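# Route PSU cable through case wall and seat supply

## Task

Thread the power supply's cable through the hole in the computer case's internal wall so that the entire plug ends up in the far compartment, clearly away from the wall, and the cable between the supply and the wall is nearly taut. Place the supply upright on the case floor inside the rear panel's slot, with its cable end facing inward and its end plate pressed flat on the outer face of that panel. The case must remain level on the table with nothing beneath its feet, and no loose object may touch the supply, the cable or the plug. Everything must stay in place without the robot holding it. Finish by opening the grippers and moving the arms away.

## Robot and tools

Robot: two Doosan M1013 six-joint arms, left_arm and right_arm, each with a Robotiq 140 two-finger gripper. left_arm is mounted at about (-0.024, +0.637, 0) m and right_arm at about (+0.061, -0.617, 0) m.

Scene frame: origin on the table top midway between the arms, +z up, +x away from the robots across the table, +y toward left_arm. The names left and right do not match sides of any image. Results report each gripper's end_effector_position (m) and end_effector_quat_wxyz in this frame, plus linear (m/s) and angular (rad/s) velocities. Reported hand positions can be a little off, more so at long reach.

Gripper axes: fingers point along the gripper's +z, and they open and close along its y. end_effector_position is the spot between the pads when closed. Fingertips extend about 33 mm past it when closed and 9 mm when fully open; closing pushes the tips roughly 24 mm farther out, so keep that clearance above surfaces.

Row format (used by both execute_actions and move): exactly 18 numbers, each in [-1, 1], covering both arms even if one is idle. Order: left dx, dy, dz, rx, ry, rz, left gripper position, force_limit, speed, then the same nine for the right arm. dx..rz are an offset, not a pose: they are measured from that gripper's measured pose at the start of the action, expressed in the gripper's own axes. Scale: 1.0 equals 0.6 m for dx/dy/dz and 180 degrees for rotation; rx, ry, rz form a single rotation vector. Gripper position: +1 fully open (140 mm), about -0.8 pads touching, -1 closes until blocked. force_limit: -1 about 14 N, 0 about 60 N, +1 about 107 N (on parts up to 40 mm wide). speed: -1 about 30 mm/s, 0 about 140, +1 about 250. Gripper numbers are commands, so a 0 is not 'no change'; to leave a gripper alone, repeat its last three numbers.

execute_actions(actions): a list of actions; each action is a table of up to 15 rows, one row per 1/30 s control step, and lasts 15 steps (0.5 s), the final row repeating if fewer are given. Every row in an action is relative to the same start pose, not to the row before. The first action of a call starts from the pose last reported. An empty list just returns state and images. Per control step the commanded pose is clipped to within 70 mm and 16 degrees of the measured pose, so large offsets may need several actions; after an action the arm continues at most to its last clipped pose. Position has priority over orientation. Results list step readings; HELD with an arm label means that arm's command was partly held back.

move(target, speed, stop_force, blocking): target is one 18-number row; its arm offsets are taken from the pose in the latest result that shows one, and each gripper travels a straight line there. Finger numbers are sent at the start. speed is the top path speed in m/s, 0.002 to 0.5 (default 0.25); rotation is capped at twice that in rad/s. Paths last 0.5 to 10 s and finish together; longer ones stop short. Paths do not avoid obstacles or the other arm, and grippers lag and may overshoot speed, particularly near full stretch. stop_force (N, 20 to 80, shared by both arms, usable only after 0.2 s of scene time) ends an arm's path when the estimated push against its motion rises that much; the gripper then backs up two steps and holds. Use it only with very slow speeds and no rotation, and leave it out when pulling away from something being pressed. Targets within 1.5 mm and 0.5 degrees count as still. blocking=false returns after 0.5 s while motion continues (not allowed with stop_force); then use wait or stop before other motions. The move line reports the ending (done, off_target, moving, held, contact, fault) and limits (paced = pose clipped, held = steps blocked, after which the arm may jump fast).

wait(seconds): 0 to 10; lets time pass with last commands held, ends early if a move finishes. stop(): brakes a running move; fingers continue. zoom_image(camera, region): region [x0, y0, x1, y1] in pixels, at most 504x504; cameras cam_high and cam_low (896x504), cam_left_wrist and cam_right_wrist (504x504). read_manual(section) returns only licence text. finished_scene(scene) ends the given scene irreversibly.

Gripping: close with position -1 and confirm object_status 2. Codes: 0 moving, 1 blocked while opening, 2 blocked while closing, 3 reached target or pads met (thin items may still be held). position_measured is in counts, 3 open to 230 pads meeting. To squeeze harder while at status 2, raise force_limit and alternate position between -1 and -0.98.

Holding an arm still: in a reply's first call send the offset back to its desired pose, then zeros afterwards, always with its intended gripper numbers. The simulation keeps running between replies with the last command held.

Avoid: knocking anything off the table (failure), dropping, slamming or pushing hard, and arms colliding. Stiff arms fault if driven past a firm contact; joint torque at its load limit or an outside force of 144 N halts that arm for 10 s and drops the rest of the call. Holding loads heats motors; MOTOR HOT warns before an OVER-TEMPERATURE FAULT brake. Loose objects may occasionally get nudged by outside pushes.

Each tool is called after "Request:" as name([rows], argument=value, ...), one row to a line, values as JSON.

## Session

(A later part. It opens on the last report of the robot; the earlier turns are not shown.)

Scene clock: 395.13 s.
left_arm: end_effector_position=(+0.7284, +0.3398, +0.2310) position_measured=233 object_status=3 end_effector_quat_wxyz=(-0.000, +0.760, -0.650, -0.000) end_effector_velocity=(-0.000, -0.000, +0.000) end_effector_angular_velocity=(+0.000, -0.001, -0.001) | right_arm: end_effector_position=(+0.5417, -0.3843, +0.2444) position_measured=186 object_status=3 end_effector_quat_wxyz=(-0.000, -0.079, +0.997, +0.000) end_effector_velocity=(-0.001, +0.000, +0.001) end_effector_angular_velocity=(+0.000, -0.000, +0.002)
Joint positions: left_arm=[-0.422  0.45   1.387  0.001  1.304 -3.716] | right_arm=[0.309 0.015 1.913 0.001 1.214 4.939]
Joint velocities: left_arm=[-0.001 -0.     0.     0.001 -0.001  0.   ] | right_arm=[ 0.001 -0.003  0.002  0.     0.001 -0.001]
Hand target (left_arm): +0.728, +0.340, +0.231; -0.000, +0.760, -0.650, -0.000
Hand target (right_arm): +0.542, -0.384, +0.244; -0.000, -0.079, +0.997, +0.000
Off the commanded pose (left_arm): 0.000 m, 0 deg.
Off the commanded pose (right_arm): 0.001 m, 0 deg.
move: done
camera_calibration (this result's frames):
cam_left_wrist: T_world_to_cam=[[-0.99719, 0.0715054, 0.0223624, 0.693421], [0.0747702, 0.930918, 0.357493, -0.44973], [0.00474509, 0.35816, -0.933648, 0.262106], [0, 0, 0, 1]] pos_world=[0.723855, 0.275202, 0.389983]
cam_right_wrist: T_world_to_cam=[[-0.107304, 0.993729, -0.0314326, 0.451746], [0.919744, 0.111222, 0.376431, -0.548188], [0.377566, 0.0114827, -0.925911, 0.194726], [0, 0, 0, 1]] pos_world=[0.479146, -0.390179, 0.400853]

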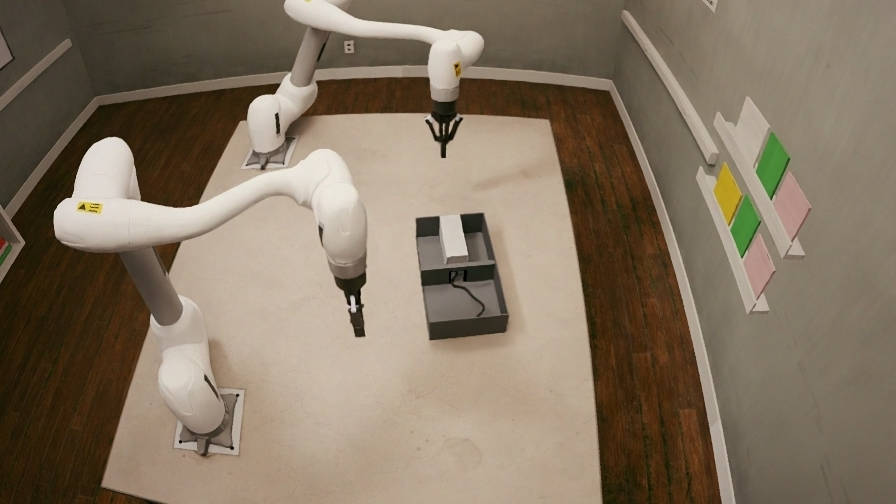

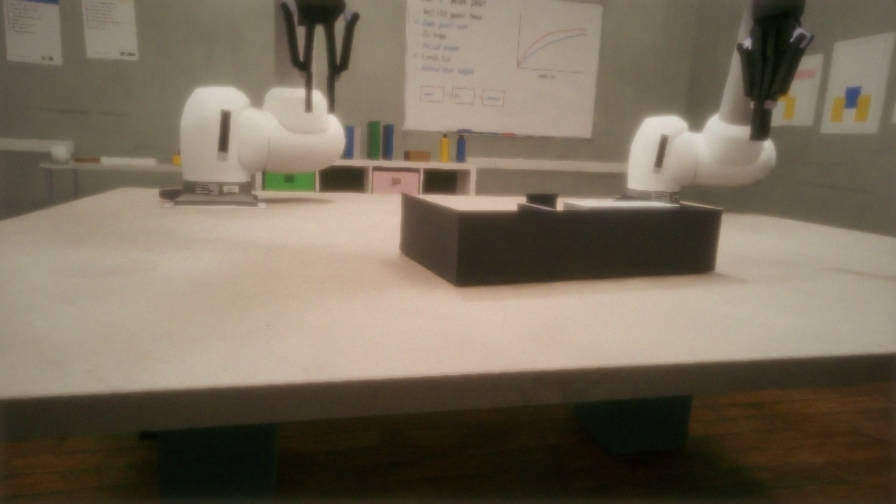

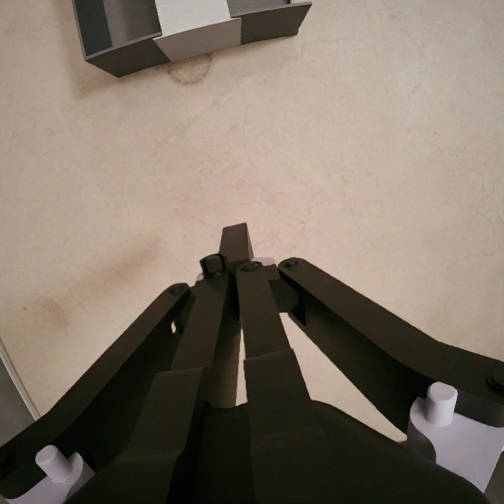

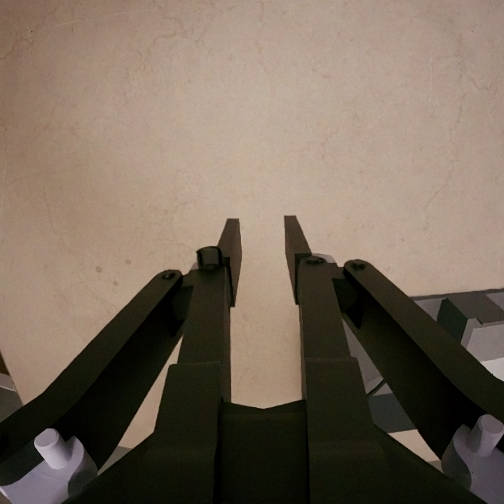

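Request:
move(target=[0.24,0,0.223,0,0,0,-1,0,0,0,0,0,0,0,0,-0.45,-0.4,-0.5], speed=0.12)

Request:
move(target=[0.05,0,0,0,0,0,-1,0,0,0,0,0,0,0,0,-0.45,-0.4,-0.5], speed=0.008, stop_force=20)

Scene clock: 404.97 s.
left_arm: end_effector_position=(+0.7507, +0.1975, +0.0973) position_measured=233 object_status=3 end_effector_quat_wxyz=(-0.000, +0.760, -0.650, -0.000) end_effector_velocity=(+0.000, -0.001, -0.001) end_effector_angular_velocity=(-0.000, -0.000, +0.001) | right_arm: end_effector_position=(+0.5417, -0.3843, +0.2443) position_measured=186 object_status=3 end_effector_quat_wxyz=(-0.000, -0.079, +0.997, +0.000) end_effector_velocity=(-0.000, +0.000, +0.000) end_effector_angular_velocity=(+0.000, +0.000, +0.001)
Joint positions: left_arm=[-0.558  0.65   1.318  0.001  1.174 -3.852] | right_arm=[0.309 0.015 1.913 0.001 1.214 4.939]
Joint velocities: left_arm=[-0.     0.001 -0.001 -0.    -0.001 -0.001] | right_arm=[ 0.001  0.    -0.     0.     0.    -0.   ]
Hand target (left_arm): +0.751, +0.197, +0.097; -0.000, +0.760, -0.650, -0.000
Hand target (right_arm): +0.542, -0.384, +0.244; -0.000, -0.079, +0.997, +0.000
Off the commanded pose (left_arm): 0.000 m, 0 deg.
Off the commanded pose (right_arm): 0.000 m, 0 deg.
move: done
camera_calibration (this result's frames):
cam_left_wrist: T_world_to_cam=[[-0.99718, 0.0716514, 0.022315, 0.728747], [0.0748917, 0.931065, 0.357084, -0.271254], [0.00480888, 0.357748, -0.933806, 0.188182], [0, 0, 0, 1]] pos_world=[0.746102, 0.133018, 0.256325]
cam_right_wrist: T_world_to_cam=[[-0.107395, 0.993719, -0.0314514, 0.451807], [0.919784, 0.111315, 0.376307, -0.548053], [0.377444, 0.011485, -0.925961, 0.194767], [0, 0, 0, 1]] pos_world=[0.479099, -0.3902, 0.400793]

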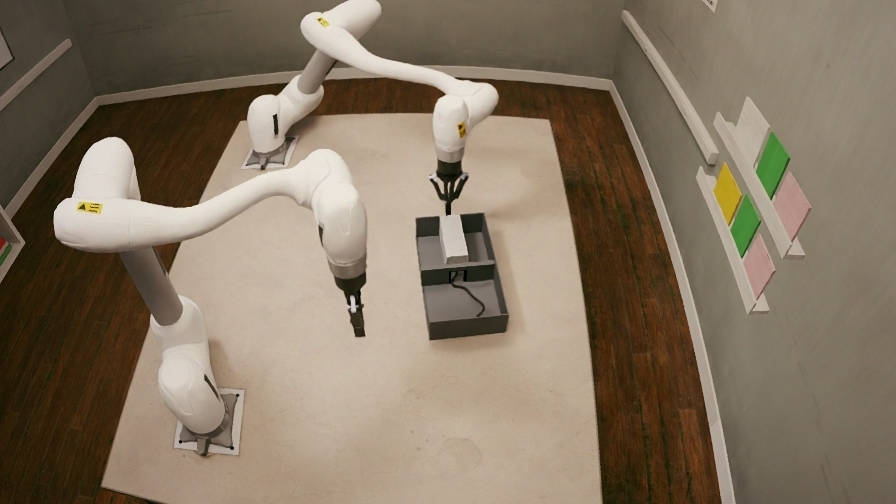

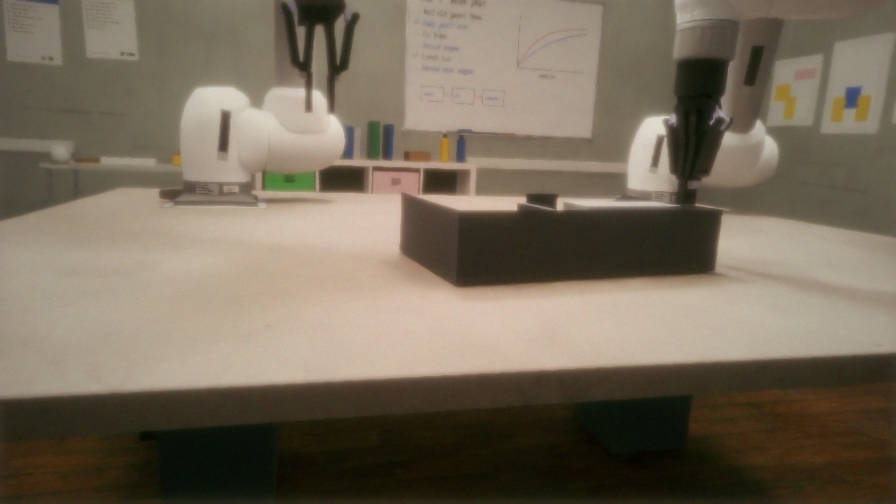

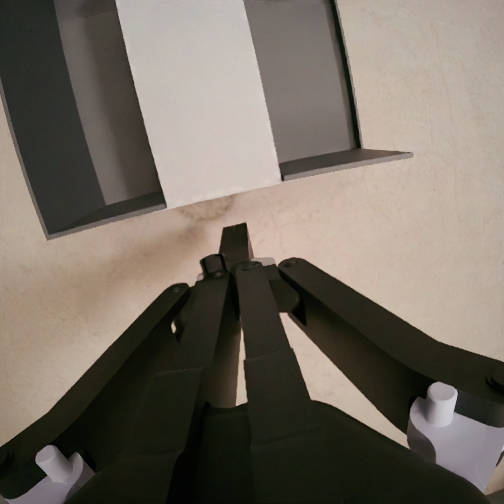

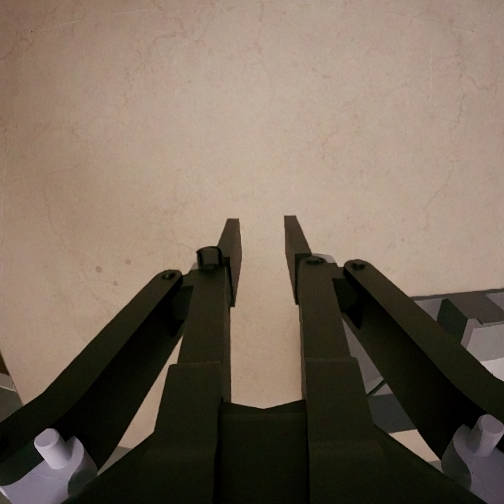

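Scene clock: 408.73 s.
left_arm: end_effector_position=(+0.7548, +0.1702, +0.0972) position_measured=233 object_status=3 end_effector_quat_wxyz=(-0.000, +0.760, -0.650, -0.000) end_effector_velocity=(-0.002, +0.002, -0.002) end_effector_angular_velocity=(+0.003, +0.003, -0.006) | right_arm: end_effector_position=(+0.5417, -0.3843, +0.2443) position_measured=186 object_status=3 end_effector_quat_wxyz=(-0.000, -0.079, +0.997, +0.000) end_effector_velocity=(-0.000, -0.001, -0.000) end_effector_angular_velocity=(-0.001, +0.002, -0.000)
Joint positions: left_arm=[-0.581  0.677  1.272  0.     1.193 -3.875] | right_arm=[0.309 0.015 1.913 0.001 1.214 4.939]
Joint velocities: left_arm=[ 0.    -0.001  0.005  0.001  0.     0.006] | right_arm=[-0.001  0.    -0.     0.     0.002 -0.   ]
Hand target (left_arm): +0.755, +0.171, +0.097; -0.000, +0.760, -0.650, -0.000
Hand target (right_arm): +0.542, -0.384, +0.244; -0.000, -0.079, +0.997, +0.000
Off the commanded pose (left_arm): 0.002 m, 0 deg.
Off the commanded pose (right_arm): 0.000 m, 0 deg.
move: contact (left_arm)
camera_calibration (this result's frames):
cam_left_wrist: T_world_to_cam=[[-0.997171, 0.0718036, 0.0222484, 0.734757], [0.0750102, 0.93108, 0.357021, -0.24621], [0.00492043, 0.35768, -0.933831, 0.197775], [0, 0, 0, 1]] pos_world=[0.750174, 0.105743, 0.256243]
cam_right_wrist: T_world_to_cam=[[-0.107395, 0.993719, -0.0314463, 0.451804], [0.919777, 0.111313, 0.376323, -0.548067], [0.37746, 0.0114918, -0.925955, 0.194764], [0, 0, 0, 1]] pos_world=[0.479106, -0.390197, 0.400801]

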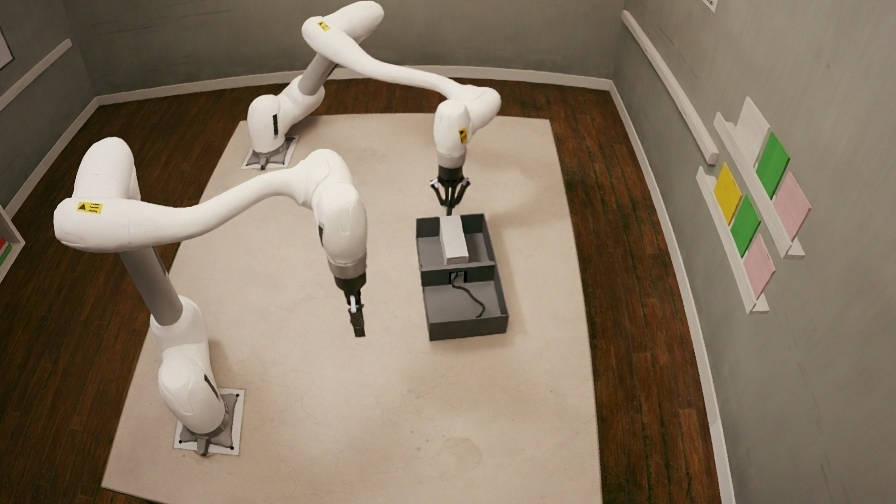

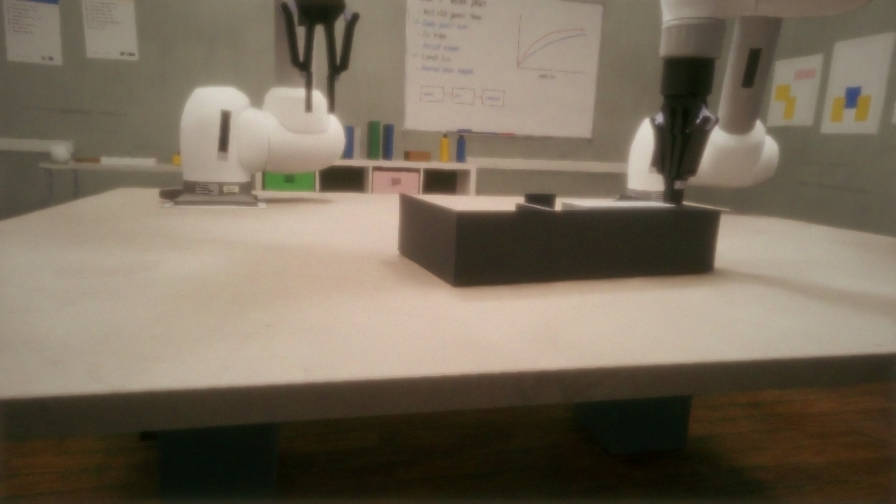

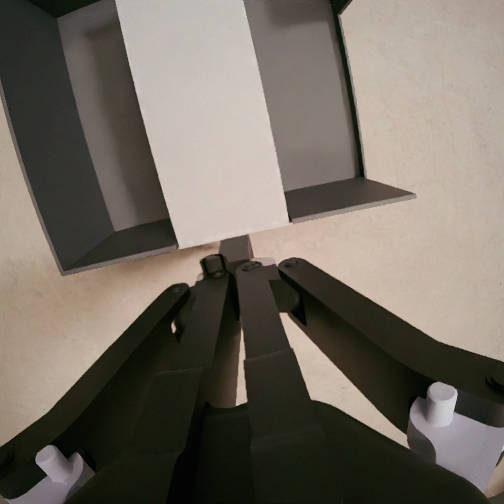

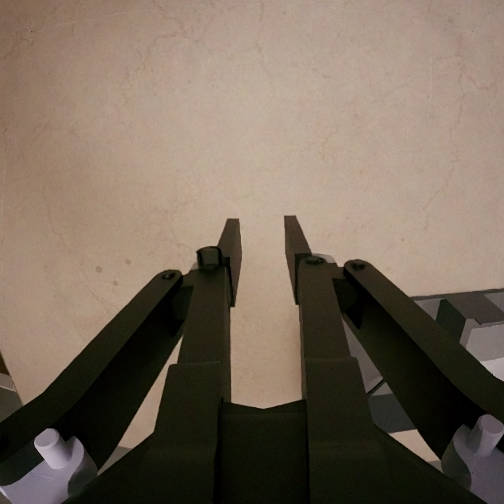

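Request:
move(target=[-0.3,0,-0.15,0,0,0,-1,0,0,0,0,0,0,0,0,-0.45,-0.4,-0.5], speed=0.15)

Request:
finished_scene(scene=2)

Scene clock: 414.53 s.
left_arm: end_effector_position=(+0.7269, +0.3481, +0.1871) position_measured=233 object_status=3 end_effector_quat_wxyz=(-0.000, +0.760, -0.650, -0.000) end_effector_velocity=(-0.001, +0.001, +0.001) end_effector_angular_velocity=(+0.000, -0.002, -0.001) | right_arm: end_effector_position=(+0.5417, -0.3843, +0.2443) position_measured=186 object_status=3 end_effector_quat_wxyz=(-0.000, -0.079, +0.997, +0.000) end_effector_velocity=(+0.001, +0.000, -0.000) end_effector_angular_velocity=(+0.001, -0.001, -0.000)
Joint positions: left_arm=[-0.414  0.464  1.448  0.001  1.23  -3.707] | right_arm=[0.309 0.015 1.913 0.001 1.214 4.939]
Joint velocities: left_arm=[ 0.001 -0.003  0.002  0.001 -0.     0.001] | right_arm=[-0.001  0.    -0.     0.    -0.002 -0.   ]
Hand target (left_arm): +0.727, +0.348, +0.187; -0.000, +0.760, -0.650, -0.000
Hand target (right_arm): +0.542, -0.384, +0.244; -0.000, -0.079, +0.997, +0.000
Off the commanded pose (left_arm): 0.000 m, 0 deg.
Off the commanded pose (right_arm): 0.000 m, 0 deg.
move: done
camera_calibration (this result's frames):
cam_left_wrist: T_world_to_cam=[[-0.997168, 0.0718257, 0.0222956, 0.692145], [0.075045, 0.930874, 0.357551, -0.441872], [0.00492693, 0.358211, -0.933628, 0.21803], [0, 0, 0, 1]] pos_world=[0.722271, 0.283512, 0.346118]
cam_right_wrist: T_world_to_cam=[[-0.107395, 0.993719, -0.0314464, 0.451804], [0.919777, 0.111313, 0.376323, -0.548067], [0.37746, 0.0114917, -0.925955, 0.194764], [0, 0, 0, 1]] pos_world=[0.479106, -0.390197, 0.400801]

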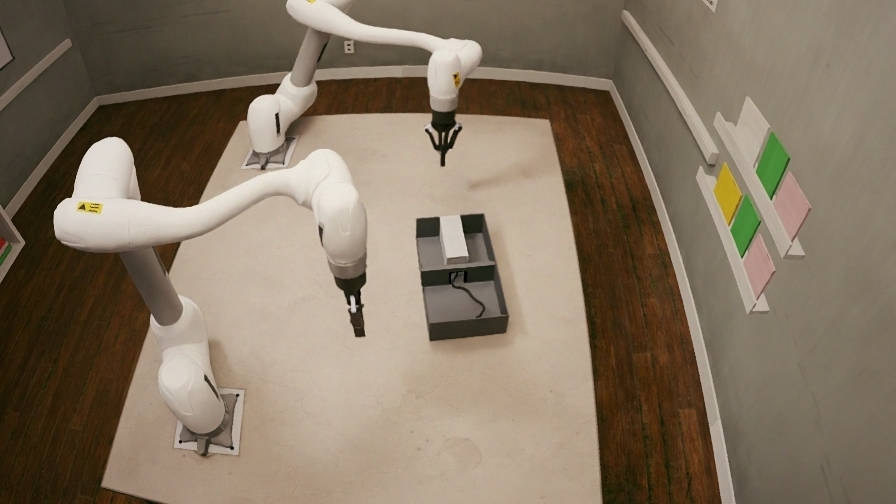

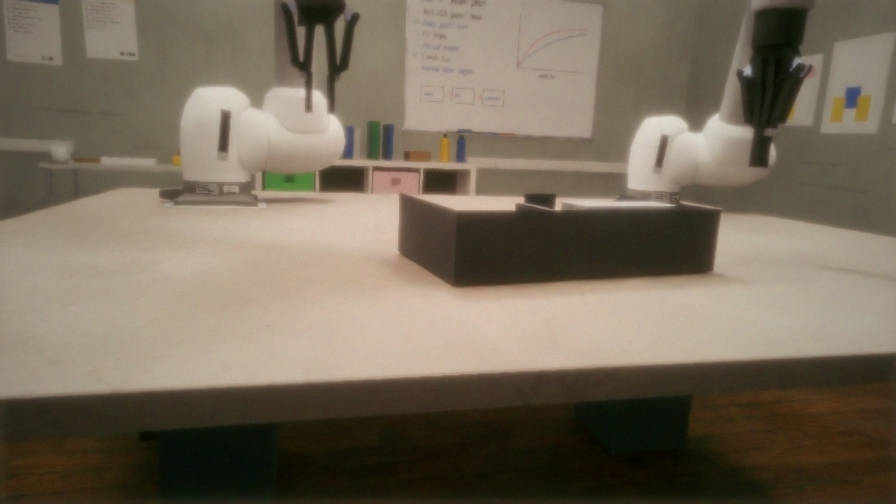

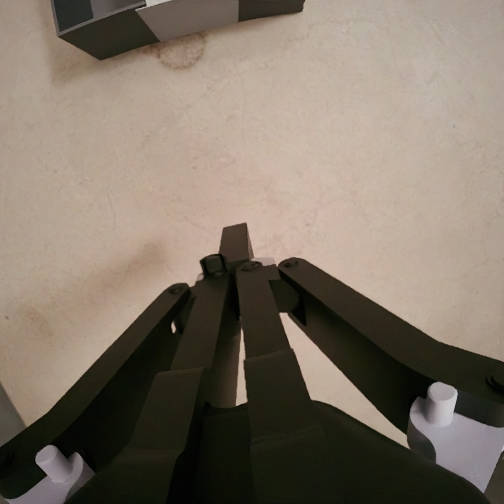

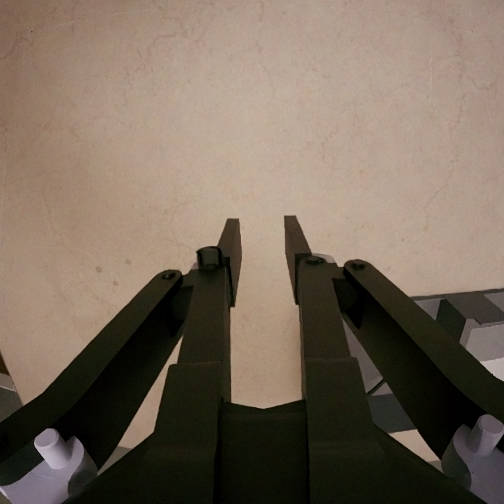

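The scene is finished: the task was done.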